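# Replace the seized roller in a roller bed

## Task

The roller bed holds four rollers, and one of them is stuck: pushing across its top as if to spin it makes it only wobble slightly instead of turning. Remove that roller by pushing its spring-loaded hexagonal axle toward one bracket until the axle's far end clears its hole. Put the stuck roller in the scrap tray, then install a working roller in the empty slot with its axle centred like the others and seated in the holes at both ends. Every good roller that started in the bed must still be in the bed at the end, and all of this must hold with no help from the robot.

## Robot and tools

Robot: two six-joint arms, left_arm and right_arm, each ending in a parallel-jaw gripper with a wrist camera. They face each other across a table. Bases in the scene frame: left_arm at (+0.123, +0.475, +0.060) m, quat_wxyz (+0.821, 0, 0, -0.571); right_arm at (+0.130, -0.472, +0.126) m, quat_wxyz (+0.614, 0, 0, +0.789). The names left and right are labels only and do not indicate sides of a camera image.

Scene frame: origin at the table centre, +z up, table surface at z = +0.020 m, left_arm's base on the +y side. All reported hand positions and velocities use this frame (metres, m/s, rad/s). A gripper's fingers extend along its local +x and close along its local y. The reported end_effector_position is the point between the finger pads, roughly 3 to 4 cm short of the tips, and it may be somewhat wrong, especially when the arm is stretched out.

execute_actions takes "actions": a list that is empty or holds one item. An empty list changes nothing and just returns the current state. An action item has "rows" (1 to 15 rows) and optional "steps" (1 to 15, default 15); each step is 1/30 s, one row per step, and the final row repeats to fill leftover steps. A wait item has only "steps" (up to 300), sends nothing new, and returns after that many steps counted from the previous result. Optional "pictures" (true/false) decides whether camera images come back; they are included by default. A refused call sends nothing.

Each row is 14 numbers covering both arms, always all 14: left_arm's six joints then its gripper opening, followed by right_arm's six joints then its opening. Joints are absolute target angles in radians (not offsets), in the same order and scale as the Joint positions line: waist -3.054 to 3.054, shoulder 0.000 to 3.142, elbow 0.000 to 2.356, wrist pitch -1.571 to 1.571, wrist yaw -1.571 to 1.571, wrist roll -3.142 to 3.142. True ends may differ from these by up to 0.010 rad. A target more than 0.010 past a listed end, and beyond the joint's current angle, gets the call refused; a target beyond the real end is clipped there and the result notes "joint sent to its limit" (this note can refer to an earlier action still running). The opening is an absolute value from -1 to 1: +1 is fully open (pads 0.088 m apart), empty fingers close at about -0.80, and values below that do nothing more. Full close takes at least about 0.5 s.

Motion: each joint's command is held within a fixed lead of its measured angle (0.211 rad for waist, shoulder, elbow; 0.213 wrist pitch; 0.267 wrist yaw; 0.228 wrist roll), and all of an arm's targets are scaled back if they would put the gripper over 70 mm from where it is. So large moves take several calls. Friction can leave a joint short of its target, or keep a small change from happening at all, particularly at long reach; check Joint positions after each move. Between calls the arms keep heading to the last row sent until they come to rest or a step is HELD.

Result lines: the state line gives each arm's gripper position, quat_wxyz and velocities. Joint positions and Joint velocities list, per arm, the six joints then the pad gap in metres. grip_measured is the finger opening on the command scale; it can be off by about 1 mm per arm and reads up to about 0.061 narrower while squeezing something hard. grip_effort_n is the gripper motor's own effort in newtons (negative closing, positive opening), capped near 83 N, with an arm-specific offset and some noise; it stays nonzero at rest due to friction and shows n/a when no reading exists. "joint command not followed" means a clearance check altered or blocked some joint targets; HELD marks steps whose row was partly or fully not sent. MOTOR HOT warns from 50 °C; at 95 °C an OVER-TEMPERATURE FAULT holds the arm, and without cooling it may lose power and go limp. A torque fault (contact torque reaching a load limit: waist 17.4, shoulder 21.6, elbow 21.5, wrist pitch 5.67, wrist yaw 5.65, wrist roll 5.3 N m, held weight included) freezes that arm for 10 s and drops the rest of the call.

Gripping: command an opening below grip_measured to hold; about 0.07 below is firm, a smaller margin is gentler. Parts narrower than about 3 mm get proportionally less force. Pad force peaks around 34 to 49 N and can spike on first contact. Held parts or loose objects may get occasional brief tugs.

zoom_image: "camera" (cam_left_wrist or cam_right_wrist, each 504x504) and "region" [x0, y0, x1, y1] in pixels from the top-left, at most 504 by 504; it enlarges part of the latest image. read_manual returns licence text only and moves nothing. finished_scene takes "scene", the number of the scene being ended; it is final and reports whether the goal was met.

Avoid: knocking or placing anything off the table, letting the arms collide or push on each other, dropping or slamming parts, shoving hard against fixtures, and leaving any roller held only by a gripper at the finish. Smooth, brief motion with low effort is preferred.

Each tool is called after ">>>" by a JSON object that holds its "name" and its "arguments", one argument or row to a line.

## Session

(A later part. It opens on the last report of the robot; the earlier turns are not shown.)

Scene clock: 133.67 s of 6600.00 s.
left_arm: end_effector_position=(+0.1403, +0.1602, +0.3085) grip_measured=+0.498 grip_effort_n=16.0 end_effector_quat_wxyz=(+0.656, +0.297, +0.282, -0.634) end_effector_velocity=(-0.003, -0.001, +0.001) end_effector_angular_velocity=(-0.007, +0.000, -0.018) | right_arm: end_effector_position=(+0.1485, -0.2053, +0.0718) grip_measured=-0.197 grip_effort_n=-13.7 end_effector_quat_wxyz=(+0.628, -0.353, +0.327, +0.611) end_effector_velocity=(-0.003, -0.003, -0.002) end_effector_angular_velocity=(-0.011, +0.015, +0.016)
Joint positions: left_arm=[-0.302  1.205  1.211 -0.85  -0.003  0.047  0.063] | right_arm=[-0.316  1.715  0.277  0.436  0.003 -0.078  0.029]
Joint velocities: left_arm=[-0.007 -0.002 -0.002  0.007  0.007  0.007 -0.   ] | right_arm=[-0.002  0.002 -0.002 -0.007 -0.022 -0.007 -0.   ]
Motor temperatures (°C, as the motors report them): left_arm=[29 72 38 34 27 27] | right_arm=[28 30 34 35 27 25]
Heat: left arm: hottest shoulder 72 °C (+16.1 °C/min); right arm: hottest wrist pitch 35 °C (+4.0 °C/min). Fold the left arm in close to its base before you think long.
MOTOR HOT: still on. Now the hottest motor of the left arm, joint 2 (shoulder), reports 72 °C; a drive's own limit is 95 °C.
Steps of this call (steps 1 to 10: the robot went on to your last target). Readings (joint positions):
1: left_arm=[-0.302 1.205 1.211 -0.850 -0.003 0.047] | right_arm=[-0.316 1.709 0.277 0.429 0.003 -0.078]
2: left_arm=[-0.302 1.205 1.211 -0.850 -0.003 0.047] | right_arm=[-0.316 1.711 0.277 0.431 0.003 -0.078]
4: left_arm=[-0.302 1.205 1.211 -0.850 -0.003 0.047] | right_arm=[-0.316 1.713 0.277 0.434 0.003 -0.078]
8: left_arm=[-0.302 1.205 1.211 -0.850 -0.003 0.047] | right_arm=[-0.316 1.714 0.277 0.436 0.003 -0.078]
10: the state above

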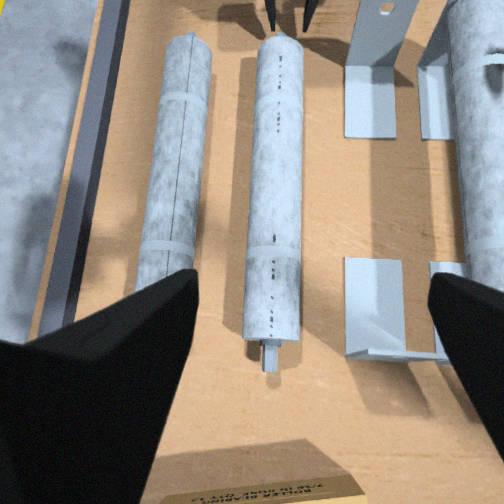

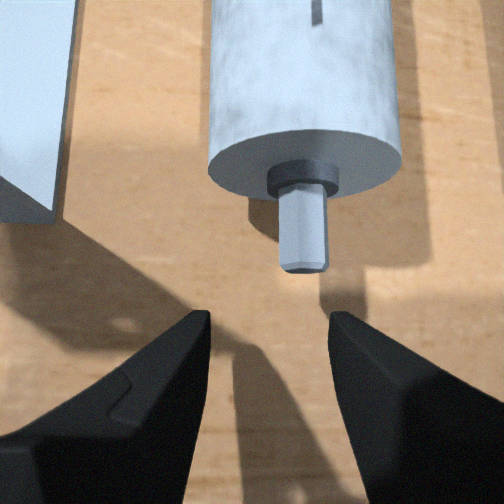

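>>> {"name": "zoom_image", "arguments": {
  "camera": "cam_right_wrist",
  "region": [250,170,360,290]
}}

>>> {"name": "execute_actions", "arguments": {
  "actions": [
    {"steps":300}
  ],
  "pictures": false
}}

>>> {"name": "execute_actions", "arguments": {
  "actions": [
    {"steps":300}
  ],
  "pictures": false
}}

>>> {"name": "execute_actions", "arguments": {
  "actions": [
    {"steps":300}
  ],
  "pictures": false
}}

Region (250, 170, 360, 290) of cam_right_wrist's 504x504 image, scaled by 4.200, with more detail than that image has; it fills the left 462 columns of this view, and the rest is white.

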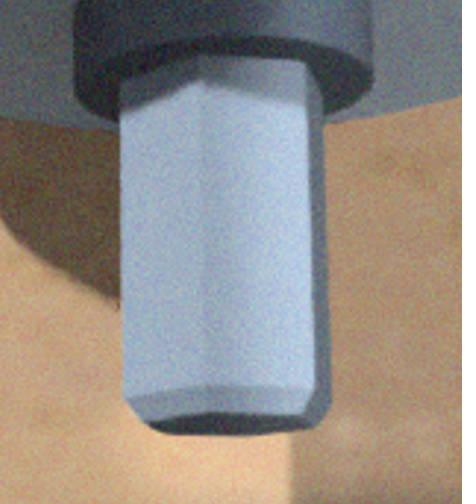

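Scene clock: 143.67 s of 6600.00 s.
left_arm: end_effector_position=(+0.1403, +0.1602, +0.3085) grip_measured=+0.498 grip_effort_n=16.0 end_effector_quat_wxyz=(+0.656, +0.297, +0.282, -0.634) end_effector_velocity=(-0.002, +0.002, -0.001) end_effector_angular_velocity=(+0.007, +0.001, -0.013) | right_arm: end_effector_position=(+0.1485, -0.2053, +0.0717) grip_measured=-0.197 grip_effort_n=-13.7 end_effector_quat_wxyz=(+0.628, -0.353, +0.327, +0.611) end_effector_velocity=(+0.003, -0.000, +0.000) end_effector_angular_velocity=(-0.003, -0.010, -0.005)
Joint positions: left_arm=[-0.302  1.205  1.211 -0.85  -0.003  0.047  0.063] | right_arm=[-0.316  1.715  0.277  0.437  0.003 -0.078  0.029]
Joint velocities: left_arm=[-0.002 -0.002 -0.002 -0.007  0.007  0.007 -0.   ] | right_arm=[-0.007 -0.002  0.002 -0.007  0.007 -0.007 -0.   ]
Motor temperatures (°C, as the motors report them): left_arm=[29 65 37 34 27 27] | right_arm=[28 29 33 35 27 25]
Heat: left arm: hottest shoulder 65 °C (+6.1 °C/min); right arm: hottest wrist pitch 35 °C (+3.0 °C/min). Fold the left arm in close to its base before you think long.
MOTOR HOT: still on. Now the hottest motor of the left arm, joint 2 (shoulder), reports 65 °C; a drive's own limit is 95 °C.
Steps of this call (steps 1 to 15: the robot went on to your last target; steps 16 to 90: nothing new was sent; then 7.00 s passed at rest). Readings (joint positions):
1: left_arm=[-0.302 1.205 1.211 -0.850 -0.003 0.047] | right_arm=[-0.316 1.715 0.277 0.436 0.003 -0.078]
2: left_arm=[-0.302 1.205 1.211 -0.850 -0.003 0.047] | right_arm=[-0.316 1.715 0.277 0.436 0.003 -0.078]
4: left_arm=[-0.302 1.205 1.211 -0.850 -0.003 0.047] | right_arm=[-0.316 1.715 0.277 0.437 0.003 -0.078]
8: left_arm=[-0.302 1.205 1.211 -0.850 -0.003 0.047] | right_arm=[-0.316 1.715 0.277 0.437 0.003 -0.078]
90: the state above
All arms were judged still, so your last target was given up. Only a new action makes them travel on or press farther. Fingers that are still opening or closing keep moving.

Scene clock: 153.67 s of 6600.00 s.
left_arm: end_effector_position=(+0.1403, +0.1602, +0.3085) grip_measured=+0.498 grip_effort_n=16.0 end_effector_quat_wxyz=(+0.656, +0.297, +0.282, -0.634) end_effector_velocity=(+0.002, +0.001, -0.003) end_effector_angular_velocity=(+0.013, -0.011, +0.018) | right_arm: end_effector_position=(+0.1485, -0.2053, +0.0717) grip_measured=-0.197 grip_effort_n=-13.7 end_effector_quat_wxyz=(+0.628, -0.353, +0.327, +0.611) end_effector_velocity=(-0.000, +0.004, +0.004) end_effector_angular_velocity=(+0.027, +0.000, +0.008)
Joint positions: left_arm=[-0.302  1.205  1.211 -0.85  -0.003  0.047  0.063] | right_arm=[-0.316  1.715  0.277  0.437  0.003 -0.078  0.029]
Joint velocities: left_arm=[-0.002  0.002 -0.002 -0.007 -0.022 -0.007 -0.   ] | right_arm=[-0.002 -0.007 -0.002  0.022 -0.007 -0.007  0.   ]
Motor temperatures (°C, as the motors report them): left_arm=[29 60 37 34 27 27] | right_arm=[28 29 32 35 27 25]
Heat: left arm: hottest shoulder 60 °C (-7.1 °C/min); right arm: hottest wrist pitch 35 °C (+2.0 °C/min). Fold the left arm in close to its base before you think long.
MOTOR HOT: still on. Now the hottest motor of the left arm, joint 2 (shoulder), reports 60 °C; a drive's own limit is 95 °C.
Steps of this call (steps 1 to 90: nothing new was sent; then 7.00 s passed at rest). Readings (joint positions):
1: left_arm=[-0.302 1.205 1.211 -0.850 -0.003 0.047] | right_arm=[-0.316 1.715 0.277 0.437 0.003 -0.078]
2: left_arm=[-0.302 1.205 1.211 -0.850 -0.003 0.047] | right_arm=[-0.316 1.715 0.277 0.437 0.003 -0.078]
4: left_arm=[-0.302 1.205 1.211 -0.850 -0.003 0.047] | right_arm=[-0.316 1.715 0.277 0.437 0.003 -0.078]
8: left_arm=[-0.302 1.205 1.211 -0.850 -0.003 0.047] | right_arm=[-0.316 1.715 0.277 0.437 0.003 -0.078]
90: the state above

Scene clock: 163.67 s of 6600.00 s.
left_arm: end_effector_position=(+0.1403, +0.1602, +0.3085) grip_measured=+0.498 grip_effort_n=16.0 end_effector_quat_wxyz=(+0.656, +0.297, +0.282, -0.634) end_effector_velocity=(+0.000, +0.001, +0.001) end_effector_angular_velocity=(+0.002, -0.000, +0.008) | right_arm: end_effector_position=(+0.1485, -0.2053, +0.0717) grip_measured=-0.197 grip_effort_n=-13.7 end_effector_quat_wxyz=(+0.628, -0.353, +0.327, +0.611) end_effector_velocity=(+0.001, -0.005, -0.002) end_effector_angular_velocity=(-0.022, +0.004, +0.003)
Joint positions: left_arm=[-0.302  1.205  1.211 -0.85  -0.003  0.047  0.063] | right_arm=[-0.316  1.715  0.277  0.437  0.003 -0.078  0.029]
Joint velocities: left_arm=[-0.002 -0.002  0.002 -0.007 -0.007 -0.007 -0.   ] | right_arm=[-0.007 -0.002 -0.002 -0.022 -0.007 -0.007 -0.   ]
Motor temperatures (°C, as the motors report them): left_arm=[29 56 36 34 27 27] | right_arm=[28 29 31 34 27 25]
Heat: left arm: hottest shoulder 56 °C (-14.2 °C/min); right arm: hottest wrist pitch 34 °C (+0.0 °C/min). Fold the left arm in close to its base before you think long.
MOTOR HOT: still on. Now the hottest motor of the left arm, joint 2 (shoulder), reports 56 °C; a drive's own limit is 95 °C.
Steps of this call (steps 1 to 90: nothing new was sent; then 7.00 s passed at rest). Readings (joint positions):
1: left_arm=[-0.302 1.205 1.211 -0.850 -0.003 0.047] | right_arm=[-0.316 1.715 0.277 0.437 0.003 -0.078]
2: left_arm=[-0.302 1.205 1.211 -0.850 -0.003 0.047] | right_arm=[-0.316 1.715 0.277 0.437 0.003 -0.078]
4: left_arm=[-0.302 1.205 1.211 -0.850 -0.003 0.047] | right_arm=[-0.316 1.715 0.277 0.437 0.003 -0.078]
8: left_arm=[-0.302 1.205 1.211 -0.850 -0.003 0.047] | right_arm=[-0.316 1.715 0.277 0.437 0.003 -0.078]
90: the state above

>>> {"name": "execute_actions", "arguments": {
  "actions": [
    {"rows":[[-0.293,1.8,1.7,-0.8,0,0.06,0.6,-0.345,1.6,0.3,0.3,0,-0.1,-0.85]]}
  ],
  "pictures": false
}}

>>> {"name": "execute_actions", "arguments": {
  "actions": [
    {"rows":[[-0.293,2.175,1.72,-0.75,0,0.06,0.6,-0.345,1.675,0.378,0.308,0,-0.1,-0.85]]}
  ]
}}

>>> {"name": "execute_actions", "arguments": {
  "actions": [
    {"rows":[[-0.293,2.18,1.505,-0.54,0,0.06,0.6,-0.345,1.715,0.37,0.348,0,-0.1,-0.85]]}
  ]
}}

Scene clock: 170.77 s of 6600.00 s.
left_arm: end_effector_position=(+0.1509, +0.0179, +0.2888) grip_measured=+0.596 grip_effort_n=16.5 end_effector_quat_wxyz=(+0.648, +0.315, +0.297, -0.626) end_effector_velocity=(+0.003, -0.056, -0.213) end_effector_angular_velocity=(+0.500, +0.031, -0.008) | right_arm: end_effector_position=(+0.1546, -0.2094, +0.0849) grip_measured=-0.809 grip_effort_n=-83.5 end_effector_quat_wxyz=(+0.629, -0.359, +0.331, +0.605) end_effector_velocity=(-0.002, +0.002, +0.004) end_effector_angular_velocity=(+0.014, +0.021, +0.003)
Joint positions: left_arm=[-0.295  1.769  1.676 -0.802 -0.002  0.057  0.068] | right_arm=[-0.341  1.61   0.289  0.303  0.001 -0.097  0.   ]
Joint velocities: left_arm=[ 0.002  0.476 -0.002 -0.022  0.007  0.007  0.001] | right_arm=[-0.002 -0.017  0.002 -0.007 -0.022  0.007  0.   ]
Motor temperatures (°C, as the motors report them): left_arm=[29 54 36 34 27 27] | right_arm=[28 29 31 34 27 25]
Heat: left arm: hottest shoulder 54 °C (-17.2 °C/min); right arm: hottest wrist pitch 34 °C (-1.0 °C/min). Fold the left arm in close to its base before you think long.
MOTOR HOT: still on. Now the hottest motor of the left arm, joint 2 (shoulder), reports 54 °C; a drive's own limit is 95 °C.
Steps of this call (steps 1 to 90: nothing new was sent; then 3.60 s passed at rest; steps 91 to 105: all 15 steps of this action). Readings (joint positions):
91: left_arm=[-0.302 1.220 1.227 -0.857 -0.003 0.048] | right_arm=[-0.317 1.706 0.278 0.422 0.002 -0.080]
92: left_arm=[-0.301 1.257 1.269 -0.853 -0.002 0.050] | right_arm=[-0.323 1.685 0.280 0.384 0.001 -0.085]
94: left_arm=[-0.298 1.354 1.377 -0.808 -0.002 0.053] | right_arm=[-0.333 1.647 0.281 0.348 0.001 -0.091]
98: left_arm=[-0.296 1.541 1.571 -0.803 -0.002 0.056] | right_arm=[-0.340 1.618 0.289 0.316 0.001 -0.096]
105: the state above

Scene clock: 171.27 s of 6600.00 s.
left_arm: end_effector_position=(+0.1530, -0.0167, +0.1256) grip_measured=+0.598 grip_effort_n=16.5 end_effector_quat_wxyz=(+0.589, +0.406, +0.396, -0.576) end_effector_velocity=(+0.002, +0.001, -0.024) end_effector_angular_velocity=(+0.047, -0.015, +0.012) | right_arm: end_effector_position=(+0.1567, -0.1864, +0.0881) grip_measured=-0.809 grip_effort_n=-83.5 end_effector_quat_wxyz=(+0.633, -0.354, +0.324, +0.608) end_effector_velocity=(-0.001, -0.001, -0.002) end_effector_angular_velocity=(-0.011, +0.011, -0.005)
Joint positions: left_arm=[-0.295  2.165  1.715 -0.755 -0.002  0.057  0.068] | right_arm=[-0.341  1.669  0.366  0.306  0.001 -0.098  0.   ]
Joint velocities: left_arm=[-0.002  0.051 -0.002  0.007 -0.022 -0.007 -0.   ] | right_arm=[-0.002  0.007  0.002 -0.007 -0.007  0.007  0.   ]
Motor temperatures (°C, as the motors report them): left_arm=[29 54 36 34 27 27] | right_arm=[28 29 31 34 27 25]
Heat: left arm: hottest shoulder 54 °C (-17.1 °C/min); right arm: hottest wrist pitch 34 °C (-1.0 °C/min). Fold the left arm in close to its base before you think long.
MOTOR HOT: still on. Now the hottest motor of the left arm, joint 2 (shoulder), reports 54 °C; a drive's own limit is 95 °C.
Steps of this call (steps 1 to 15: all 15 steps of this action). Readings (joint positions):
1: left_arm=[-0.295 1.795 1.677 -0.802 -0.002 0.057] | right_arm=[-0.341 1.615 0.295 0.301 0.001 -0.097]
2: left_arm=[-0.295 1.825 1.688 -0.788 -0.002 0.057] | right_arm=[-0.341 1.628 0.308 0.300 0.001 -0.098]
4: left_arm=[-0.295 1.889 1.712 -0.763 -0.002 0.057] | right_arm=[-0.341 1.650 0.337 0.303 0.001 -0.098]
8: left_arm=[-0.295 2.022 1.715 -0.758 -0.002 0.057] | right_arm=[-0.341 1.662 0.364 0.306 0.001 -0.098]
15: the state above

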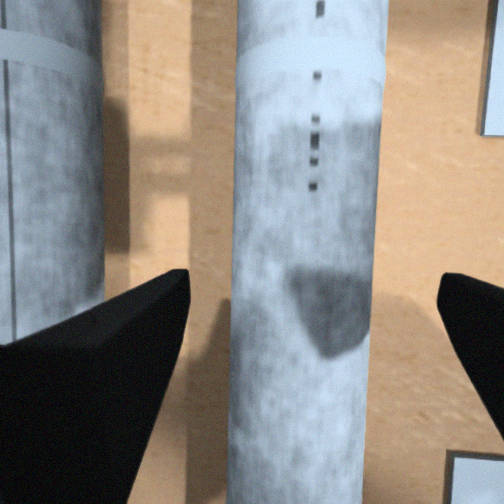

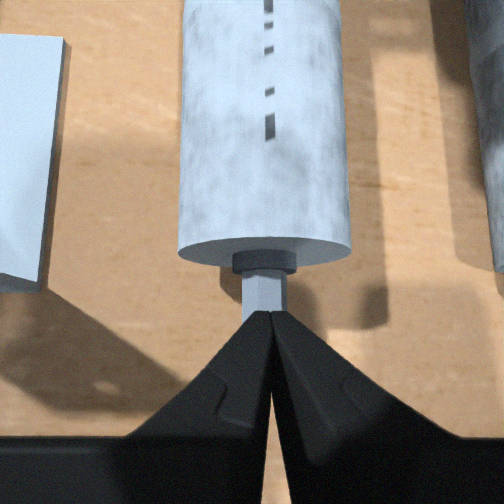

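Scene clock: 171.77 s of 6600.00 s.
left_arm: end_effector_position=(+0.1522, -0.0032, +0.0740) grip_measured=+0.598 grip_effort_n=16.5 end_effector_quat_wxyz=(+0.590, +0.405, +0.395, -0.576) end_effector_velocity=(-0.000, +0.004, -0.004) end_effector_angular_velocity=(+0.008, -0.004, +0.007) | right_arm: end_effector_position=(+0.1574, -0.1832, +0.0853) grip_measured=-0.809 grip_effort_n=-83.5 end_effector_quat_wxyz=(+0.635, -0.350, +0.321, +0.609) end_effector_velocity=(-0.002, -0.004, -0.002) end_effector_angular_velocity=(-0.010, +0.023, -0.001)
Joint positions: left_arm=[-0.295  2.176  1.517 -0.543 -0.002  0.057  0.068] | right_arm=[-0.343  1.698  0.366  0.346  0.001 -0.098  0.   ]
Joint velocities: left_arm=[-0.002 -0.002 -0.017  0.007 -0.007 -0.007 -0.   ] | right_arm=[-0.007 -0.002 -0.007 -0.007 -0.022  0.007  0.   ]
Motor temperatures (°C, as the motors report them): left_arm=[29 55 36 34 27 27] | right_arm=[28 29 31 34 27 25]
Heat: left arm: hottest shoulder 55 °C (-16.2 °C/min); right arm: hottest wrist pitch 34 °C (-1.0 °C/min). Fold the left arm in close to its base before you think long.
MOTOR HOT: still on. Now the hottest motor of the left arm, joint 2 (shoulder), reports 55 °C; a drive's own limit is 95 °C.
Steps of this call (steps 1 to 15: all 15 steps of this action). Readings (joint positions):
1: left_arm=[-0.295 2.166 1.697 -0.728 -0.002 0.057] | right_arm=[-0.341 1.673 0.366 0.310 0.001 -0.098]
2: left_arm=[-0.295 2.158 1.657 -0.665 -0.002 0.057] | right_arm=[-0.341 1.681 0.366 0.321 0.001 -0.098]
4: left_arm=[-0.295 2.153 1.599 -0.612 -0.002 0.057] | right_arm=[-0.341 1.690 0.366 0.333 0.001 -0.098]
8: left_arm=[-0.295 2.174 1.528 -0.567 -0.002 0.057] | right_arm=[-0.342 1.695 0.366 0.343 0.001 -0.098]
15: the state above

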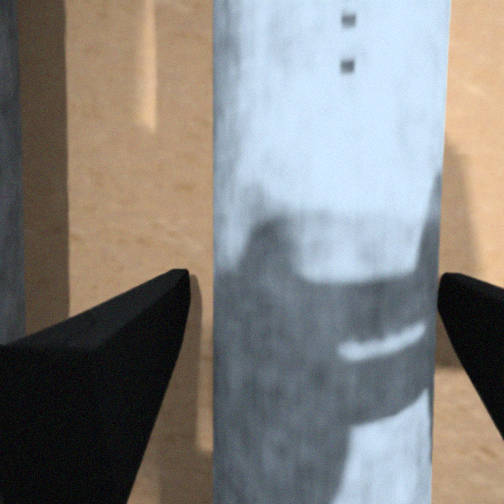

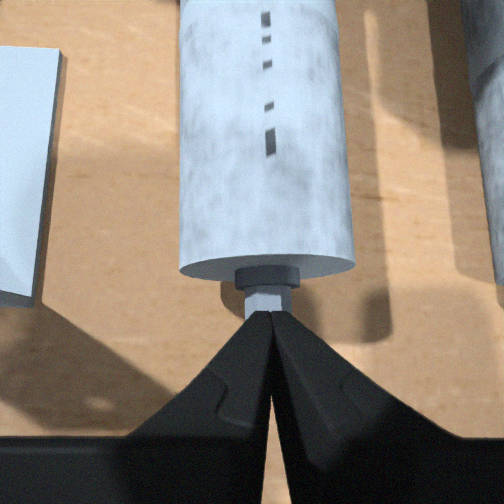

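>>> {"name": "execute_actions", "arguments": {
  "actions": [
    {"rows":[[-0.301,2.18,1.51,-0.555,0,0.06,0,-0.341,1.715,0.36,0.34,0,-0.1,-0.85]]}
  ],
  "pictures": false
}}

>>> {"name": "execute_actions", "arguments": {
  "actions": [
    {"rows":[[-0.301,2.18,1.51,-0.555,0,0.06,0,-0.341,1.6,0.28,0.33,0,-0.1,-0.85]]}
  ]
}}

>>> {"name": "zoom_image", "arguments": {
  "camera": "cam_right_wrist",
  "region": [200,160,340,300]
}}

Scene clock: 175.57 s of 6600.00 s.
left_arm: end_effector_position=(+0.1520, -0.0011, +0.0727) grip_measured=+0.105 grip_effort_n=-83.5 end_effector_quat_wxyz=(+0.588, +0.409, +0.397, -0.574) end_effector_velocity=(+0.002, +0.005, -0.001) end_effector_angular_velocity=(+0.023, -0.012, +0.026) | right_arm: end_effector_position=(+0.1578, -0.1833, +0.0853) grip_measured=-0.809 grip_effort_n=-83.5 end_effector_quat_wxyz=(+0.636, -0.350, +0.320, +0.609) end_effector_velocity=(-0.001, +0.004, +0.003) end_effector_angular_velocity=(+0.017, +0.000, +0.013)
Joint positions: left_arm=[-0.296  2.176  1.514 -0.55  -0.004  0.057  0.044] | right_arm=[-0.343  1.698  0.366  0.346  0.002 -0.098  0.   ]
Joint velocities: left_arm=[-0.002 -0.002 -0.002 -0.022 -0.022 -0.022  0.   ] | right_arm=[ 0.002 -0.007  0.002  0.007 -0.007 -0.007  0.   ]
Motor temperatures (°C, as the motors report them): left_arm=[29 55 36 33 27 27] | right_arm=[28 29 31 34 27 25]
Heat: left arm: hottest shoulder 55 °C (-17.0 °C/min); right arm: hottest wrist pitch 34 °C (-1.0 °C/min). Fold the left arm in close to its base before you think long.
MOTOR HOT: still on. Now the hottest motor of the left arm, joint 2 (shoulder), reports 55 °C; a drive's own limit is 95 °C.
Steps of this call (steps 1 to 15: the robot went on to your last target; steps 16 to 90: nothing new was sent; then 0.30 s passed at rest; steps 91 to 105: all 15 steps of this action). Readings (joint positions):
91: left_arm=[-0.295 2.176 1.514 -0.541 -0.002 0.057] | right_arm=[-0.343 1.698 0.366 0.347 0.001 -0.098]
92: left_arm=[-0.295 2.176 1.514 -0.543 -0.002 0.057] | right_arm=[-0.343 1.698 0.366 0.347 0.001 -0.098]
94: left_arm=[-0.296 2.176 1.514 -0.548 -0.002 0.057] | right_arm=[-0.343 1.698 0.366 0.346 0.001 -0.098]
98: left_arm=[-0.296 2.176 1.514 -0.550 -0.004 0.057] | right_arm=[-0.343 1.698 0.366 0.346 0.002 -0.098]
105: the state above

Scene clock: 176.07 s of 6600.00 s.
left_arm: end_effector_position=(+0.1520, -0.0009, +0.0727) grip_measured=+0.105 grip_effort_n=-83.5 end_effector_quat_wxyz=(+0.588, +0.409, +0.398, -0.574) end_effector_velocity=(-0.002, -0.001, -0.001) end_effector_angular_velocity=(-0.002, -0.004, +0.002) | right_arm: end_effector_position=(+0.1557, -0.2045, +0.0881) grip_measured=-0.809 grip_effort_n=-83.5 end_effector_quat_wxyz=(+0.635, -0.351, +0.322, +0.608) end_effector_velocity=(-0.001, -0.004, -0.001) end_effector_angular_velocity=(-0.002, +0.002, +0.008)
Joint positions: left_arm=[-0.296  2.176  1.514 -0.551 -0.004  0.057  0.044] | right_arm=[-0.343  1.61   0.289  0.331  0.002 -0.098  0.   ]
Joint velocities: left_arm=[-0.007  0.002 -0.002  0.007 -0.007 -0.007 -0.   ] | right_arm=[-0.002 -0.007 -0.017  0.007 -0.007 -0.007  0.   ]
Motor temperatures (°C, as the motors report them): left_arm=[29 55 36 33 27 27] | right_arm=[28 29 31 34 27 25]
Heat: left arm: hottest shoulder 55 °C (-18.2 °C/min); right arm: hottest wrist pitch 34 °C (-1.0 °C/min). Fold the left arm in close to its base before you think long.
MOTOR HOT: still on. Now the hottest motor of the left arm, joint 2 (shoulder), reports 55 °C; a drive's own limit is 95 °C.
Steps of this call (steps 1 to 15: all 15 steps of this action). Readings (joint positions):
1: left_arm=[-0.296 2.176 1.514 -0.550 -0.004 0.057] | right_arm=[-0.343 1.689 0.360 0.346 0.002 -0.098]
2: left_arm=[-0.296 2.176 1.514 -0.550 -0.004 0.057] | right_arm=[-0.343 1.672 0.347 0.343 0.002 -0.098]
4: left_arm=[-0.296 2.176 1.514 -0.551 -0.004 0.057] | right_arm=[-0.343 1.640 0.316 0.333 0.002 -0.098]
8: left_arm=[-0.296 2.176 1.514 -0.551 -0.004 0.057] | right_arm=[-0.343 1.620 0.292 0.331 0.002 -0.098]
15: the state above

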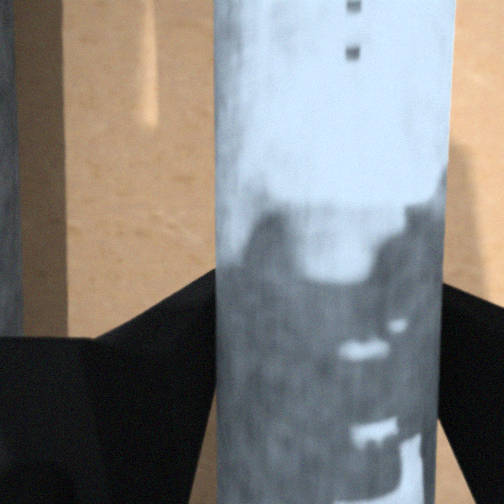

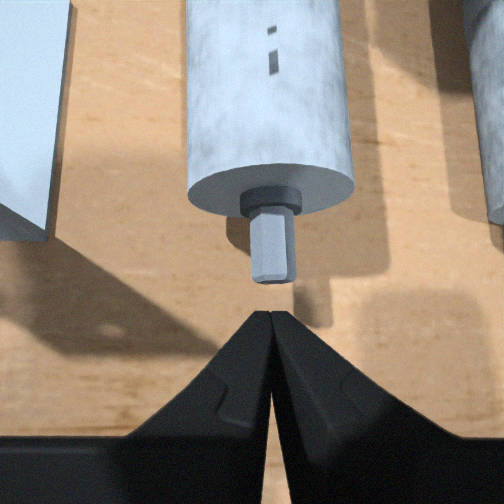

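Region (200, 160, 340, 300) of cam_right_wrist's 504x504 image, scaled by 3.600, with more detail than that image has.

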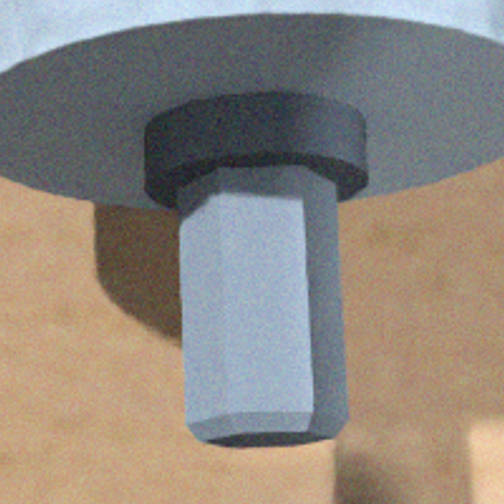

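>>> {"name": "execute_actions", "arguments": {
  "actions": [
    {"rows":[[-0.3,2.08,1.7,-0.88,0,0.06,0,-0.2,1.1,0.03,0.3,0,0.1,-0.3]]}
  ],
  "pictures": false
}}

>>> {"name": "execute_actions", "arguments": {
  "actions": [
    {"rows":[[-0.3,2.03,1.96,-1.24,0,0.06,0,0.02,1.1,0.03,0.5,0,0.1,-0.3]]}
  ],
  "pictures": false
}}

>>> {"name": "execute_actions", "arguments": {
  "actions": [
    {"rows":[[-0.498,2.05,1.96,-1.24,0,-0.14,0,0.02,1.1,0.03,0.5,0,0.1,-0.3]]}
  ],
  "pictures": false
}}

>>> {"name": "execute_actions", "arguments": {
  "actions": [
    {"rows":[[-0.498,2.15,1.96,-1.175,0,-0.14,0,0.02,1.1,0.03,0.5,0,0.1,-0.3]]}
  ]
}}

Scene clock: 185.27 s of 6600.00 s.
left_arm: end_effector_position=(+0.1497, +0.0178, +0.1251) grip_measured=+0.105 grip_effort_n=-83.5 end_effector_quat_wxyz=(+0.562, +0.439, +0.430, -0.553) end_effector_velocity=(-0.003, +0.021, -0.005) end_effector_angular_velocity=(+0.095, +0.000, +0.002) | right_arm: end_effector_position=(+0.1197, -0.2424, +0.1270) grip_measured=-0.309 grip_effort_n=17.9 end_effector_quat_wxyz=(+0.652, -0.242, +0.293, +0.656) end_effector_velocity=(+0.001, -0.006, +0.007) end_effector_angular_velocity=(+0.051, +0.003, -0.019)
Joint positions: left_arm=[-0.298  2.12   1.673 -0.877 -0.003  0.057  0.044] | right_arm=[-0.205  1.119  0.043  0.301 -0.002  0.095  0.024]
Joint velocities: left_arm=[-0.007 -0.002 -0.002 -0.095 -0.007 -0.007 -0.   ] | right_arm=[ 0.012 -0.115 -0.042 -0.022  0.022  0.022  0.003]
Motor temperatures (°C, as the motors report them): left_arm=[29 57 36 33 27 27] | right_arm=[28 29 31 34 27 25]
Heat: left arm: hottest shoulder 57 °C (-18.1 °C/min); right arm: hottest wrist pitch 34 °C (-1.0 °C/min). Fold the left arm in close to its base before you think long.
MOTOR HOT: still on. Now the hottest motor of the left arm, joint 2 (shoulder), reports 57 °C; a drive's own limit is 95 °C.
Steps of this call (steps 1 to 15: the robot went on to your last target; steps 16 to 90: nothing new was sent; then 5.70 s passed at rest; steps 91 to 105: all 15 steps of this action). Readings (joint positions):
91: left_arm=[-0.296 2.173 1.529 -0.571 -0.004 0.057] | right_arm=[-0.335 1.589 0.270 0.332 0.007 -0.071]
92: left_arm=[-0.296 2.173 1.557 -0.624 -0.004 0.057] | right_arm=[-0.303 1.541 0.232 0.331 0.006 -0.024]
94: left_arm=[-0.297 2.170 1.598 -0.727 -0.004 0.057] | right_arm=[-0.246 1.431 0.141 0.311 -0.002 0.031]
98: left_arm=[-0.298 2.137 1.648 -0.842 -0.003 0.057] | right_arm=[-0.215 1.248 0.050 0.294 -0.002 0.078]
105: the state above

Scene clock: 185.77 s of 6600.00 s.
left_arm: end_effector_position=(+0.1487, +0.0351, +0.2125) grip_measured=+0.105 grip_effort_n=-83.5 end_effector_quat_wxyz=(+0.554, +0.448, +0.440, -0.547) end_effector_velocity=(-0.001, +0.014, +0.002) end_effector_angular_velocity=(+0.061, -0.002, +0.006) | right_arm: end_effector_position=(+0.0636, -0.2264, +0.1601) grip_measured=-0.303 grip_effort_n=17.9 end_effector_quat_wxyz=(+0.593, -0.196, +0.210, +0.752) end_effector_velocity=(-0.007, +0.004, +0.009) end_effector_angular_velocity=(+0.050, +0.011, +0.027)
Joint positions: left_arm=[-0.298  2.058  1.934 -1.232 -0.003  0.057  0.044] | right_arm=[ 0.014  1.104  0.034  0.495 -0.002  0.098  0.024]
Joint velocities: left_arm=[-0.002 -0.002  0.017 -0.081 -0.007 -0.007 -0.   ] | right_arm=[ 0.017 -0.002 -0.002  0.051 -0.007 -0.007  0.   ]
Motor temperatures (°C, as the motors report them): left_arm=[29 57 36 33 27 27] | right_arm=[28 29 31 34 27 25]
Heat: left arm: hottest shoulder 57 °C (-18.3 °C/min); right arm: hottest wrist pitch 34 °C (-1.0 °C/min). Fold the left arm in close to its base before you think long.
MOTOR HOT: still on. Now the hottest motor of the left arm, joint 2 (shoulder), reports 57 °C; a drive's own limit is 95 °C.
Steps of this call (steps 1 to 15: all 15 steps of this action). Readings (joint positions):
1: left_arm=[-0.298 2.120 1.684 -0.894 -0.003 0.057] | right_arm=[-0.189 1.116 0.040 0.321 0.008 0.098]
2: left_arm=[-0.298 2.120 1.710 -0.942 -0.003 0.057] | right_arm=[-0.138 1.116 0.034 0.366 0.008 0.098]
4: left_arm=[-0.298 2.120 1.757 -1.030 -0.003 0.057] | right_arm=[-0.057 1.110 0.033 0.436 -0.002 0.098]
8: left_arm=[-0.298 2.098 1.872 -1.162 -0.003 0.057] | right_arm=[-0.002 1.104 0.034 0.475 -0.002 0.098]
15: the state above

Scene clock: 186.27 s of 6600.00 s.
left_arm: end_effector_position=(+0.0569, +0.0414, +0.2080) grip_measured=+0.105 grip_effort_n=-83.5 end_effector_quat_wxyz=(+0.534, +0.447, +0.453, -0.557) end_effector_velocity=(+0.096, -0.011, -0.003) end_effector_angular_velocity=(+0.002, -0.102, +0.240) | right_arm: end_effector_position=(+0.0631, -0.2263, +0.1604) grip_measured=-0.303 grip_effort_n=17.9 end_effector_quat_wxyz=(+0.592, -0.196, +0.209, +0.753) end_effector_velocity=(-0.003, -0.001, +0.000) end_effector_angular_velocity=(-0.004, +0.005, +0.020)
Joint positions: left_arm=[-0.506  2.068  1.934 -1.244  0.003 -0.134  0.044] | right_arm=[ 0.016  1.104  0.034  0.496 -0.002  0.098  0.024]
Joint velocities: left_arm=[ 0.183 -0.002 -0.012 -0.007 -0.11  -0.037 -0.   ] | right_arm=[-0.002 -0.002  0.002 -0.007 -0.022 -0.007 -0.   ]
Motor temperatures (°C, as the motors report them): left_arm=[29 58 36 33 27 27] | right_arm=[28 29 31 34 27 25]
Heat: left arm: hottest shoulder 58 °C (-17.1 °C/min); right arm: hottest wrist pitch 34 °C (-1.0 °C/min). Fold the left arm in close to its base before you think long.
MOTOR HOT: still on. Now the hottest motor of the left arm, joint 2 (shoulder), reports 58 °C; a drive's own limit is 95 °C.
Steps of this call (steps 1 to 15: all 15 steps of this action). Readings (joint positions):
1: left_arm=[-0.303 2.058 1.934 -1.235 -0.008 0.042] | right_arm=[0.014 1.104 0.034 0.496 -0.002 0.098]
2: left_arm=[-0.319 2.060 1.934 -1.238 -0.023 0.002] | right_arm=[0.015 1.104 0.034 0.496 -0.002 0.098]
4: left_arm=[-0.372 2.065 1.934 -1.241 -0.022 -0.058] | right_arm=[0.016 1.104 0.034 0.496 -0.002 0.098]
8: left_arm=[-0.491 2.068 1.934 -1.241 0.014 -0.110] | right_arm=[0.016 1.104 0.034 0.496 -0.002 0.098]
15: the state above

Scene clock: 186.77 s of 6600.00 s.
left_arm: end_effector_position=(+0.0590, +0.0231, +0.1649) grip_measured=+0.105 grip_effort_n=-83.5 end_effector_quat_wxyz=(+0.530, +0.457, +0.464, -0.543) end_effector_velocity=(-0.003, -0.003, -0.000) end_effector_angular_velocity=(-0.016, +0.011, +0.004) | right_arm: end_effector_position=(+0.0630, -0.2263, +0.1605) grip_measured=-0.303 grip_effort_n=17.9 end_effector_quat_wxyz=(+0.592, -0.196, +0.209, +0.753) end_effector_velocity=(+0.000, -0.003, -0.004) end_effector_angular_velocity=(-0.024, +0.004, -0.000)
Joint positions: left_arm=[-0.497  2.179  1.941 -1.179 -0.002 -0.137  0.044] | right_arm=[ 0.016  1.104  0.034  0.497 -0.002  0.098  0.024]
Joint velocities: left_arm=[-0.002 -0.002 -0.007  0.022  0.007 -0.007 -0.   ] | right_arm=[-0.002 -0.002 -0.002 -0.022 -0.007  0.007 -0.   ]
Motor temperatures (°C, as the motors report them): left_arm=[29 58 36 33 27 27] | right_arm=[28 29 31 34 27 25]
Heat: left arm: hottest shoulder 58 °C (-16.2 °C/min); right arm: hottest wrist pitch 34 °C (-1.0 °C/min). Fold the left arm in close to its base before you think long.
MOTOR HOT: still on. Now the hottest motor of the left arm, joint 2 (shoulder), reports 58 °C; a drive's own limit is 95 °C.
Steps of this call (steps 1 to 15: all 15 steps of this action). Readings (joint positions):
1: left_arm=[-0.500 2.076 1.934 -1.243 0.000 -0.135] | right_arm=[0.016 1.104 0.034 0.496 -0.002 0.098]
2: left_arm=[-0.496 2.086 1.937 -1.233 -0.001 -0.136] | right_arm=[0.016 1.104 0.034 0.496 -0.002 0.098]
4: left_arm=[-0.491 2.111 1.942 -1.193 -0.002 -0.136] | right_arm=[0.016 1.104 0.034 0.496 -0.002 0.098]
8: left_arm=[-0.494 2.165 1.942 -1.187 -0.002 -0.136] | right_arm=[0.016 1.104 0.034 0.497 -0.002 0.098]
15: the state above

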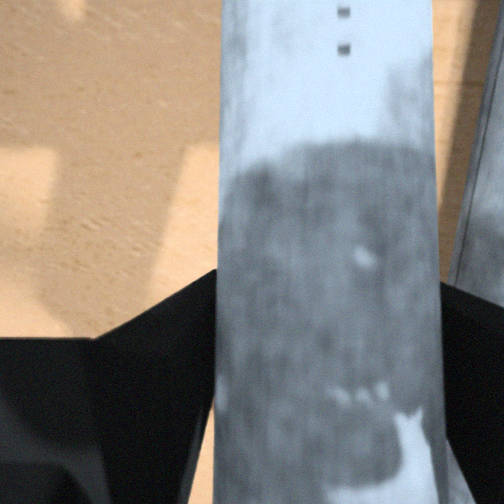

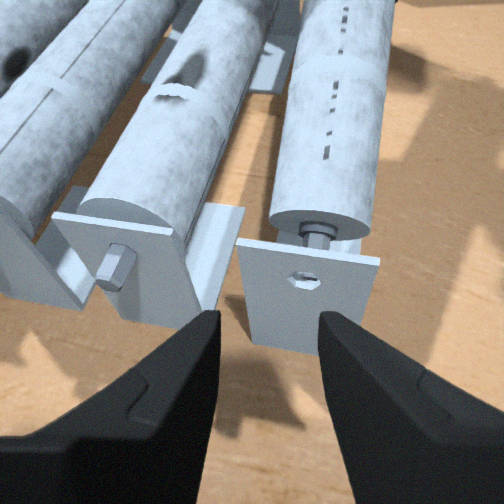

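>>> {"name": "execute_actions", "arguments": {
  "actions": [
    {"rows":[[-0.498,2.15,1.99,-1.18,0,-0.14,0,0.02,1.1,0.03,0.5,0,0.1,-0.3]]}
  ]
}}

>>> {"name": "zoom_image", "arguments": {
  "camera": "cam_right_wrist",
  "region": [240,180,390,310]
}}

Scene clock: 193.57 s of 6600.00 s.
left_arm: end_effector_position=(+0.0586, +0.0200, +0.1701) grip_measured=+0.105 grip_effort_n=-83.5 end_effector_quat_wxyz=(+0.533, +0.452, +0.461, -0.547) end_effector_velocity=(-0.000, -0.001, +0.003) end_effector_angular_velocity=(-0.013, -0.004, +0.006) | right_arm: end_effector_position=(+0.0630, -0.2263, +0.1605) grip_measured=-0.303 grip_effort_n=17.9 end_effector_quat_wxyz=(+0.592, -0.196, +0.209, +0.753) end_effector_velocity=(-0.001, -0.002, -0.002) end_effector_angular_velocity=(-0.006, -0.004, +0.013)
Joint positions: left_arm=[-0.497  2.179  1.96  -1.183 -0.002 -0.137  0.044] | right_arm=[ 0.016  1.104  0.034  0.497 -0.002  0.098  0.024]
Joint velocities: left_arm=[-0.002 -0.007 -0.002  0.007 -0.007 -0.007 -0.   ] | right_arm=[ 0.002 -0.002 -0.002 -0.007 -0.007 -0.007 -0.   ]
Motor temperatures (°C, as the motors report them): left_arm=[29 61 37 32 27 27] | right_arm=[28 29 31 35 27 25]
Heat: left arm: hottest shoulder 61 °C (-10.1 °C/min); right arm: hottest wrist pitch 35 °C (+0.0 °C/min). Fold the left arm in close to its base before you think long.
MOTOR HOT: still on. Now the hottest motor of the left arm, joint 2 (shoulder), reports 61 °C; a drive's own limit is 95 °C.
Steps of this call (steps 1 to 15: the robot went on to your last target; steps 16 to 90: nothing new was sent; then 3.30 s passed at rest; steps 91 to 105: all 15 steps of this action). Readings (joint positions):
91: left_arm=[-0.497 2.179 1.942 -1.179 -0.002 -0.137] | right_arm=[0.016 1.104 0.034 0.497 -0.002 0.098]
92: left_arm=[-0.497 2.179 1.945 -1.180 -0.002 -0.137] | right_arm=[0.016 1.104 0.034 0.497 -0.002 0.098]
94: left_arm=[-0.497 2.179 1.949 -1.181 -0.002 -0.137] | right_arm=[0.016 1.104 0.034 0.497 -0.002 0.098]
98: left_arm=[-0.497 2.179 1.958 -1.182 -0.002 -0.137] | right_arm=[0.016 1.104 0.034 0.497 -0.002 0.098]
105: the state above

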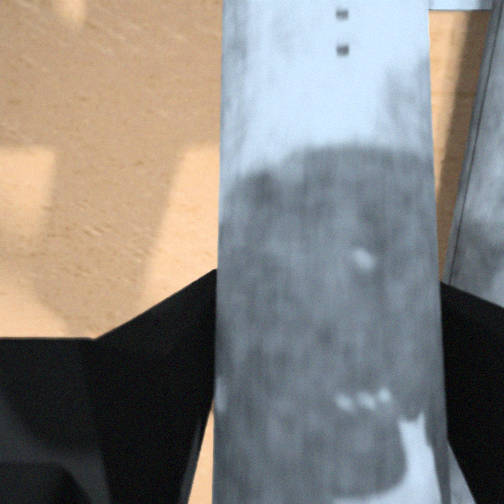

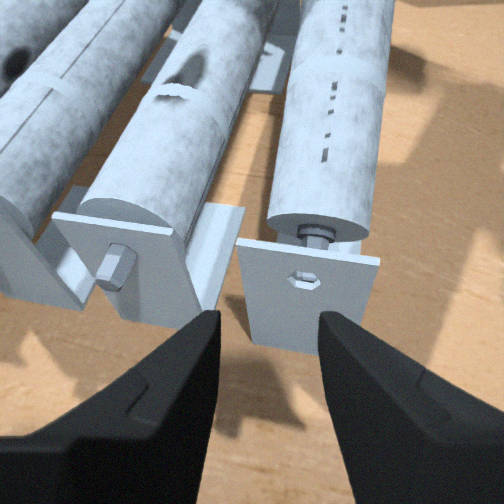

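Region (240, 180, 390, 310) of cam_right_wrist's 504x504 image, scaled by 3.360, with more detail than that image has; it fills the top 437 rows of this view, and the rest is white.

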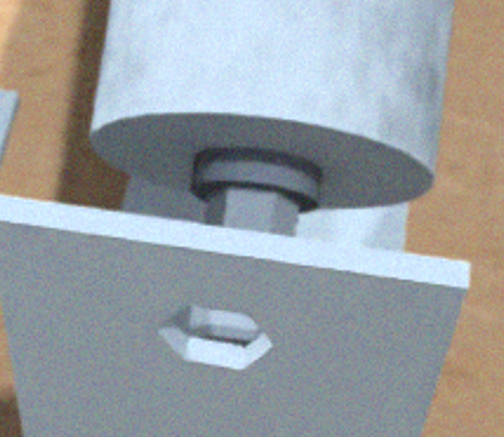

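>>> {"name": "execute_actions", "arguments": {
  "actions": [
    {"rows":[[-0.498,2.085,1.875,-1.085,0,-0.14,0,0.02,1.1,0.03,0.5,0,0.1,-0.3]]}
  ],
  "pictures": false
}}

>>> {"name": "execute_actions", "arguments": {
  "actions": [
    {"rows":[[-0.498,2.035,1.775,-0.98,0,-0.145,0,0.02,1.1,0.03,0.6,0,0.1,0]]}
  ]
}}

Scene clock: 197.13 s of 6600.00 s.
left_arm: end_effector_position=(+0.0587, +0.0207, +0.1647) grip_measured=+0.105 grip_effort_n=-83.5 end_effector_quat_wxyz=(+0.541, +0.440, +0.451, -0.557) end_effector_velocity=(-0.002, -0.001, +0.009) end_effector_angular_velocity=(-0.027, -0.002, +0.001) | right_arm: end_effector_position=(+0.0630, -0.2263, +0.1605) grip_measured=-0.303 grip_effort_n=17.9 end_effector_quat_wxyz=(+0.592, -0.196, +0.209, +0.753) end_effector_velocity=(-0.002, -0.000, +0.001) end_effector_angular_velocity=(+0.011, -0.012, +0.021)
Joint positions: left_arm=[-0.497  2.138  1.867 -1.092 -0.002 -0.137  0.044] | right_arm=[ 0.016  1.104  0.034  0.497 -0.002  0.098  0.024]
Joint velocities: left_arm=[-0.007 -0.022 -0.002  0.007 -0.007 -0.007 -0.   ] | right_arm=[ 0.002 -0.002 -0.002  0.007 -0.007 -0.022 -0.   ]
Motor temperatures (°C, as the motors report them): left_arm=[29 63 37 32 27 27] | right_arm=[28 29 31 35 27 25]
Heat: left arm: hottest shoulder 63 °C (-6.1 °C/min); right arm: hottest wrist pitch 35 °C (+0.0 °C/min). Fold the left arm in close to its base before you think long.
MOTOR HOT: still on. Now the hottest motor of the left arm, joint 2 (shoulder), reports 63 °C; a drive's own limit is 95 °C.
Steps of this call (steps 1 to 15: the robot went on to your last target; steps 16 to 90: nothing new was sent; then 0.07 s passed at rest; steps 91 to 105: all 15 steps of this action). Readings (joint positions):
91: left_arm=[-0.497 2.177 1.953 -1.176 -0.002 -0.137] | right_arm=[0.016 1.104 0.034 0.497 -0.002 0.098]
92: left_arm=[-0.497 2.167 1.932 -1.150 -0.002 -0.137] | right_arm=[0.016 1.104 0.034 0.497 -0.002 0.098]
94: left_arm=[-0.497 2.154 1.903 -1.123 -0.002 -0.137] | right_arm=[0.016 1.104 0.034 0.497 -0.002 0.098]
98: left_arm=[-0.497 2.143 1.876 -1.101 -0.002 -0.137] | right_arm=[0.016 1.104 0.034 0.497 -0.002 0.098]
105: the state above

Scene clock: 197.63 s of 6600.00 s.
left_arm: end_effector_position=(+0.0588, +0.0217, +0.1618) grip_measured=+0.105 grip_effort_n=-83.5 end_effector_quat_wxyz=(+0.551, +0.423, +0.440, -0.569) end_effector_velocity=(+0.000, +0.000, -0.003) end_effector_angular_velocity=(+0.002, -0.005, +0.007) | right_arm: end_effector_position=(+0.0603, -0.2163, +0.1789) grip_measured=-0.007 grip_effort_n=17.9 end_effector_quat_wxyz=(+0.598, -0.157, +0.181, +0.765) end_effector_velocity=(-0.005, +0.002, +0.007) end_effector_angular_velocity=(+0.030, +0.012, +0.025)
Joint positions: left_arm=[-0.497  2.087  1.766 -0.989 -0.002 -0.141  0.044] | right_arm=[ 0.016  1.102  0.032  0.596 -0.002  0.098  0.039]
Joint velocities: left_arm=[-0.002  0.002 -0.007  0.007 -0.007 -0.007 -0.   ] | right_arm=[ 0.002 -0.007  0.002  0.022 -0.022 -0.007  0.001]
Motor temperatures (°C, as the motors report them): left_arm=[29 64 37 32 27 27] | right_arm=[28 29 31 35 27 25]
Heat: left arm: hottest shoulder 64 °C (-5.0 °C/min); right arm: hottest wrist pitch 35 °C (+0.0 °C/min). Fold the left arm in close to its base before you think long.
MOTOR HOT: still on. Now the hottest motor of the left arm, joint 2 (shoulder), reports 64 °C; a drive's own limit is 95 °C.
Steps of this call (steps 1 to 15: all 15 steps of this action). Readings (joint positions):
1: left_arm=[-0.497 2.133 1.857 -1.081 -0.002 -0.137] | right_arm=[0.016 1.104 0.034 0.505 -0.002 0.098]
2: left_arm=[-0.497 2.119 1.832 -1.049 -0.002 -0.138] | right_arm=[0.016 1.104 0.032 0.527 -0.002 0.098]
4: left_arm=[-0.497 2.103 1.800 -1.025 -0.002 -0.140] | right_arm=[0.016 1.103 0.032 0.567 -0.002 0.098]
8: left_arm=[-0.497 2.090 1.774 -0.997 -0.002 -0.141] | right_arm=[0.016 1.102 0.032 0.584 -0.002 0.098]
15: the state above

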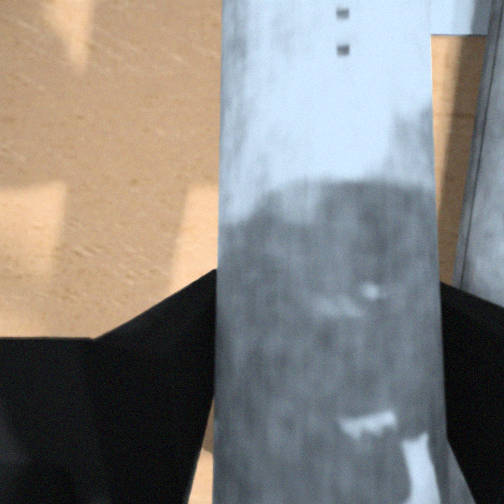

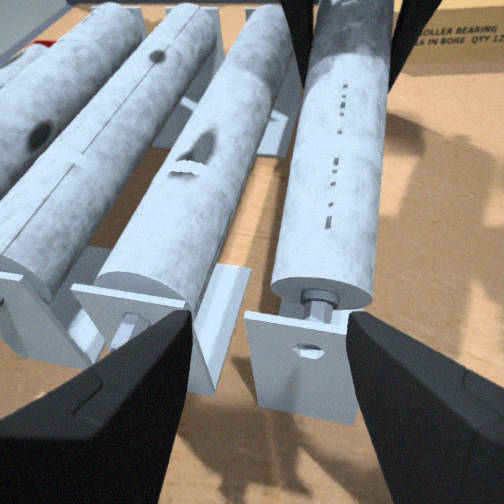

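>>> {"name": "execute_actions", "arguments": {
  "actions": [
    {"rows":[[-0.497,2.065,1.78,-0.96,0,-0.145,0,0.02,1.1,0.03,0.5,0,0.1,0]]}
  ]
}}

>>> {"name": "zoom_image", "arguments": {
  "camera": "cam_right_wrist",
  "region": [240,180,390,310]
}}

Scene clock: 200.17 s of 6600.00 s.
left_arm: end_effector_position=(+0.0583, +0.0178, +0.1632) grip_measured=+0.105 grip_effort_n=-83.5 end_effector_quat_wxyz=(+0.555, +0.416, +0.435, -0.574) end_effector_velocity=(-0.003, -0.004, -0.001) end_effector_angular_velocity=(-0.018, -0.003, +0.002) | right_arm: end_effector_position=(+0.0630, -0.2263, +0.1612) grip_measured=-0.003 grip_effort_n=17.9 end_effector_quat_wxyz=(+0.592, -0.193, +0.208, +0.754) end_effector_velocity=(+0.000, -0.003, -0.003) end_effector_angular_velocity=(-0.011, -0.005, +0.008)
Joint positions: left_arm=[-0.497  2.085  1.765 -0.969 -0.002 -0.142  0.044] | right_arm=[ 0.016  1.101  0.031  0.502 -0.002  0.098  0.039]
Joint velocities: left_arm=[-0.007  0.002 -0.002  0.022 -0.007 -0.007  0.   ] | right_arm=[-0.002 -0.002 -0.007 -0.007 -0.007 -0.007 -0.   ]
Motor temperatures (°C, as the motors report them): left_arm=[29 65 37 32 27 27] | right_arm=[28 29 31 35 27 25]
Heat: left arm: hottest shoulder 65 °C (-2.0 °C/min); right arm: hottest wrist pitch 35 °C (+0.0 °C/min). Fold the left arm in close to its base before you think long.
MOTOR HOT: still on. Now the hottest motor of the left arm, joint 2 (shoulder), reports 65 °C; a drive's own limit is 95 °C.
Steps of this call (steps 1 to 15: the robot went on to your last target; steps 16 to 61: nothing new was sent; steps 62 to 76: all 15 steps of this action). Readings (joint positions):
62: left_arm=[-0.497 2.085 1.765 -0.987 -0.002 -0.142] | right_arm=[0.016 1.102 0.032 0.589 -0.002 0.098]
63: left_arm=[-0.497 2.085 1.765 -0.984 -0.002 -0.142] | right_arm=[0.016 1.101 0.032 0.568 -0.002 0.098]
65: left_arm=[-0.497 2.085 1.765 -0.974 -0.002 -0.142] | right_arm=[0.016 1.101 0.032 0.529 -0.002 0.098]
69: left_arm=[-0.497 2.085 1.765 -0.970 -0.002 -0.142] | right_arm=[0.016 1.101 0.031 0.513 -0.002 0.098]
76: the state above

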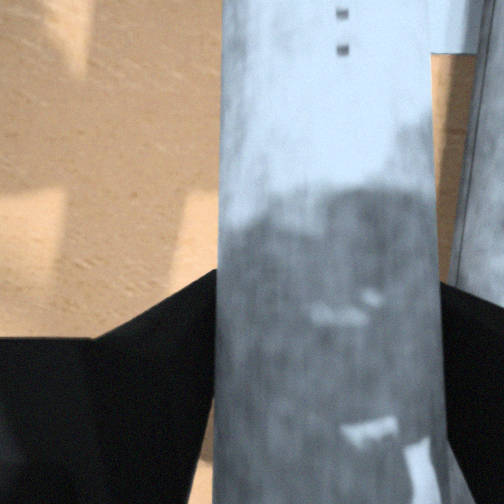

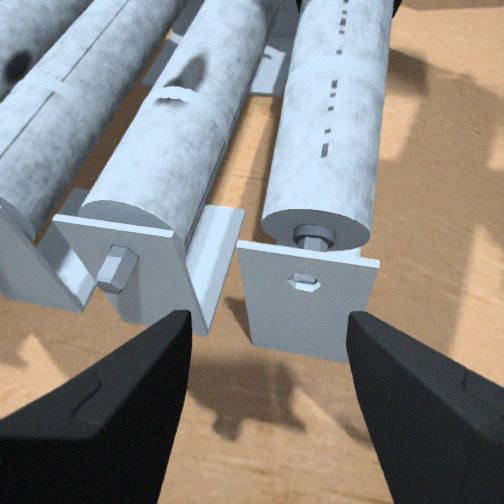

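Region (240, 180, 390, 310) of cam_right_wrist's 504x504 image, scaled by 3.360, with more detail than that image has; it fills the top 437 rows of this view, and the rest is white.

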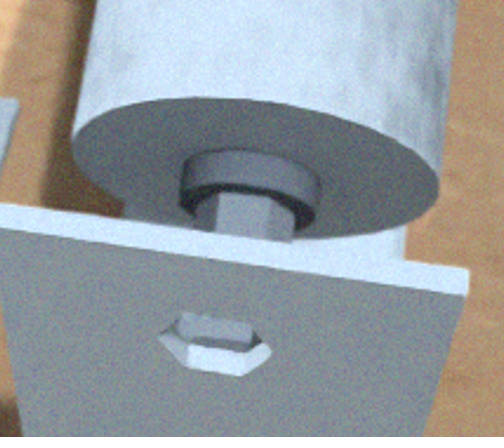

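Looks aligned; advance.

>>> {"name": "execute_actions", "arguments": {
  "actions": [
    {"rows":[[-0.497,2.073,1.78,-0.94,0,-0.145,0,0.02,1.1,0.03,0.5,0,0.1,0]]}
  ]
}}

>>> {"name": "zoom_image", "arguments": {
  "camera": "cam_right_wrist",
  "region": [240,180,390,310]
}}

Scene clock: 202.83 s of 6600.00 s.
left_arm: end_effector_position=(+0.0578, +0.0150, +0.1624) grip_measured=+0.105 grip_effort_n=-83.5 end_effector_quat_wxyz=(+0.557, +0.413, +0.433, -0.576) end_effector_velocity=(+0.003, +0.005, -0.001) end_effector_angular_velocity=(+0.020, -0.018, +0.025) | right_arm: end_effector_position=(+0.0630, -0.2263, +0.1611) grip_measured=-0.003 grip_effort_n=17.9 end_effector_quat_wxyz=(+0.592, -0.194, +0.208, +0.754) end_effector_velocity=(-0.000, -0.000, -0.001) end_effector_angular_velocity=(-0.003, -0.016, +0.016)
Joint positions: left_arm=[-0.497  2.089  1.765 -0.955 -0.002 -0.142  0.044] | right_arm=[ 0.016  1.101  0.031  0.501 -0.002  0.098  0.039]
Joint velocities: left_arm=[-0.002 -0.002 -0.002 -0.022 -0.022 -0.022  0.   ] | right_arm=[-0.002  0.002  0.002 -0.007 -0.007 -0.022 -0.   ]
Motor temperatures (°C, as the motors report them): left_arm=[29 66 38 32 27 27] | right_arm=[28 29 31 35 27 25]
Heat: left arm: hottest shoulder 66 °C (+1.0 °C/min); right arm: hottest wrist pitch 35 °C (+0.0 °C/min). Fold the left arm in close to its base before you think long.
MOTOR HOT: still on. Now the hottest motor of the left arm, joint 2 (shoulder), reports 66 °C; a drive's own limit is 95 °C.
Steps of this call (steps 1 to 15: the robot went on to your last target; steps 16 to 65: nothing new was sent; steps 66 to 80: all 15 steps of this action). Readings (joint positions):
66: left_arm=[-0.497 2.085 1.765 -0.967 -0.002 -0.142] | right_arm=[0.016 1.101 0.031 0.501 -0.002 0.098]
67: left_arm=[-0.497 2.086 1.765 -0.964 -0.002 -0.142] | right_arm=[0.016 1.101 0.031 0.501 -0.002 0.098]
69: left_arm=[-0.497 2.087 1.765 -0.956 -0.002 -0.142] | right_arm=[0.016 1.101 0.031 0.501 -0.002 0.098]
73: left_arm=[-0.497 2.088 1.765 -0.956 -0.002 -0.142] | right_arm=[0.016 1.101 0.031 0.501 -0.002 0.098]
80: the state above

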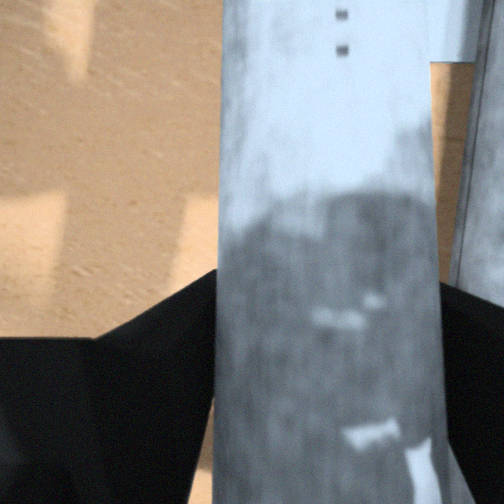

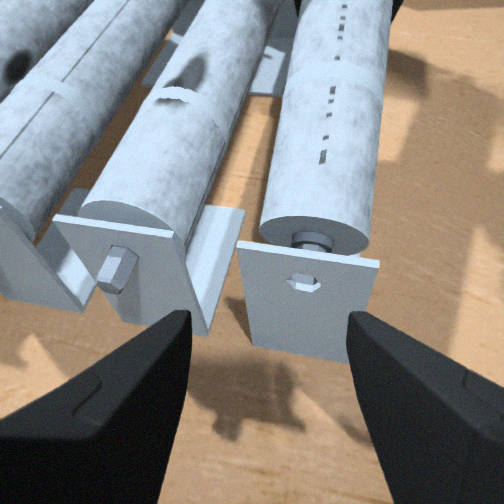

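Region (240, 180, 390, 310) of cam_right_wrist's 504x504 image, scaled by 3.360, with more detail than that image has; it fills the top 437 rows of this view, and the rest is white.

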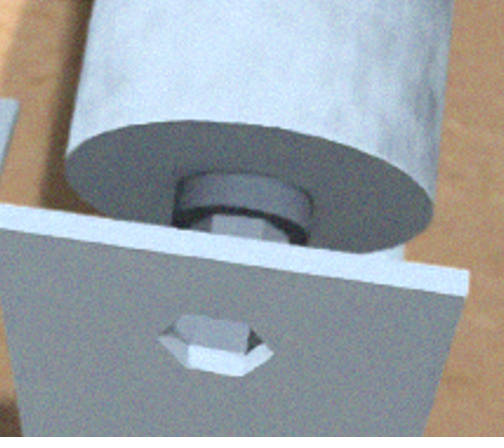

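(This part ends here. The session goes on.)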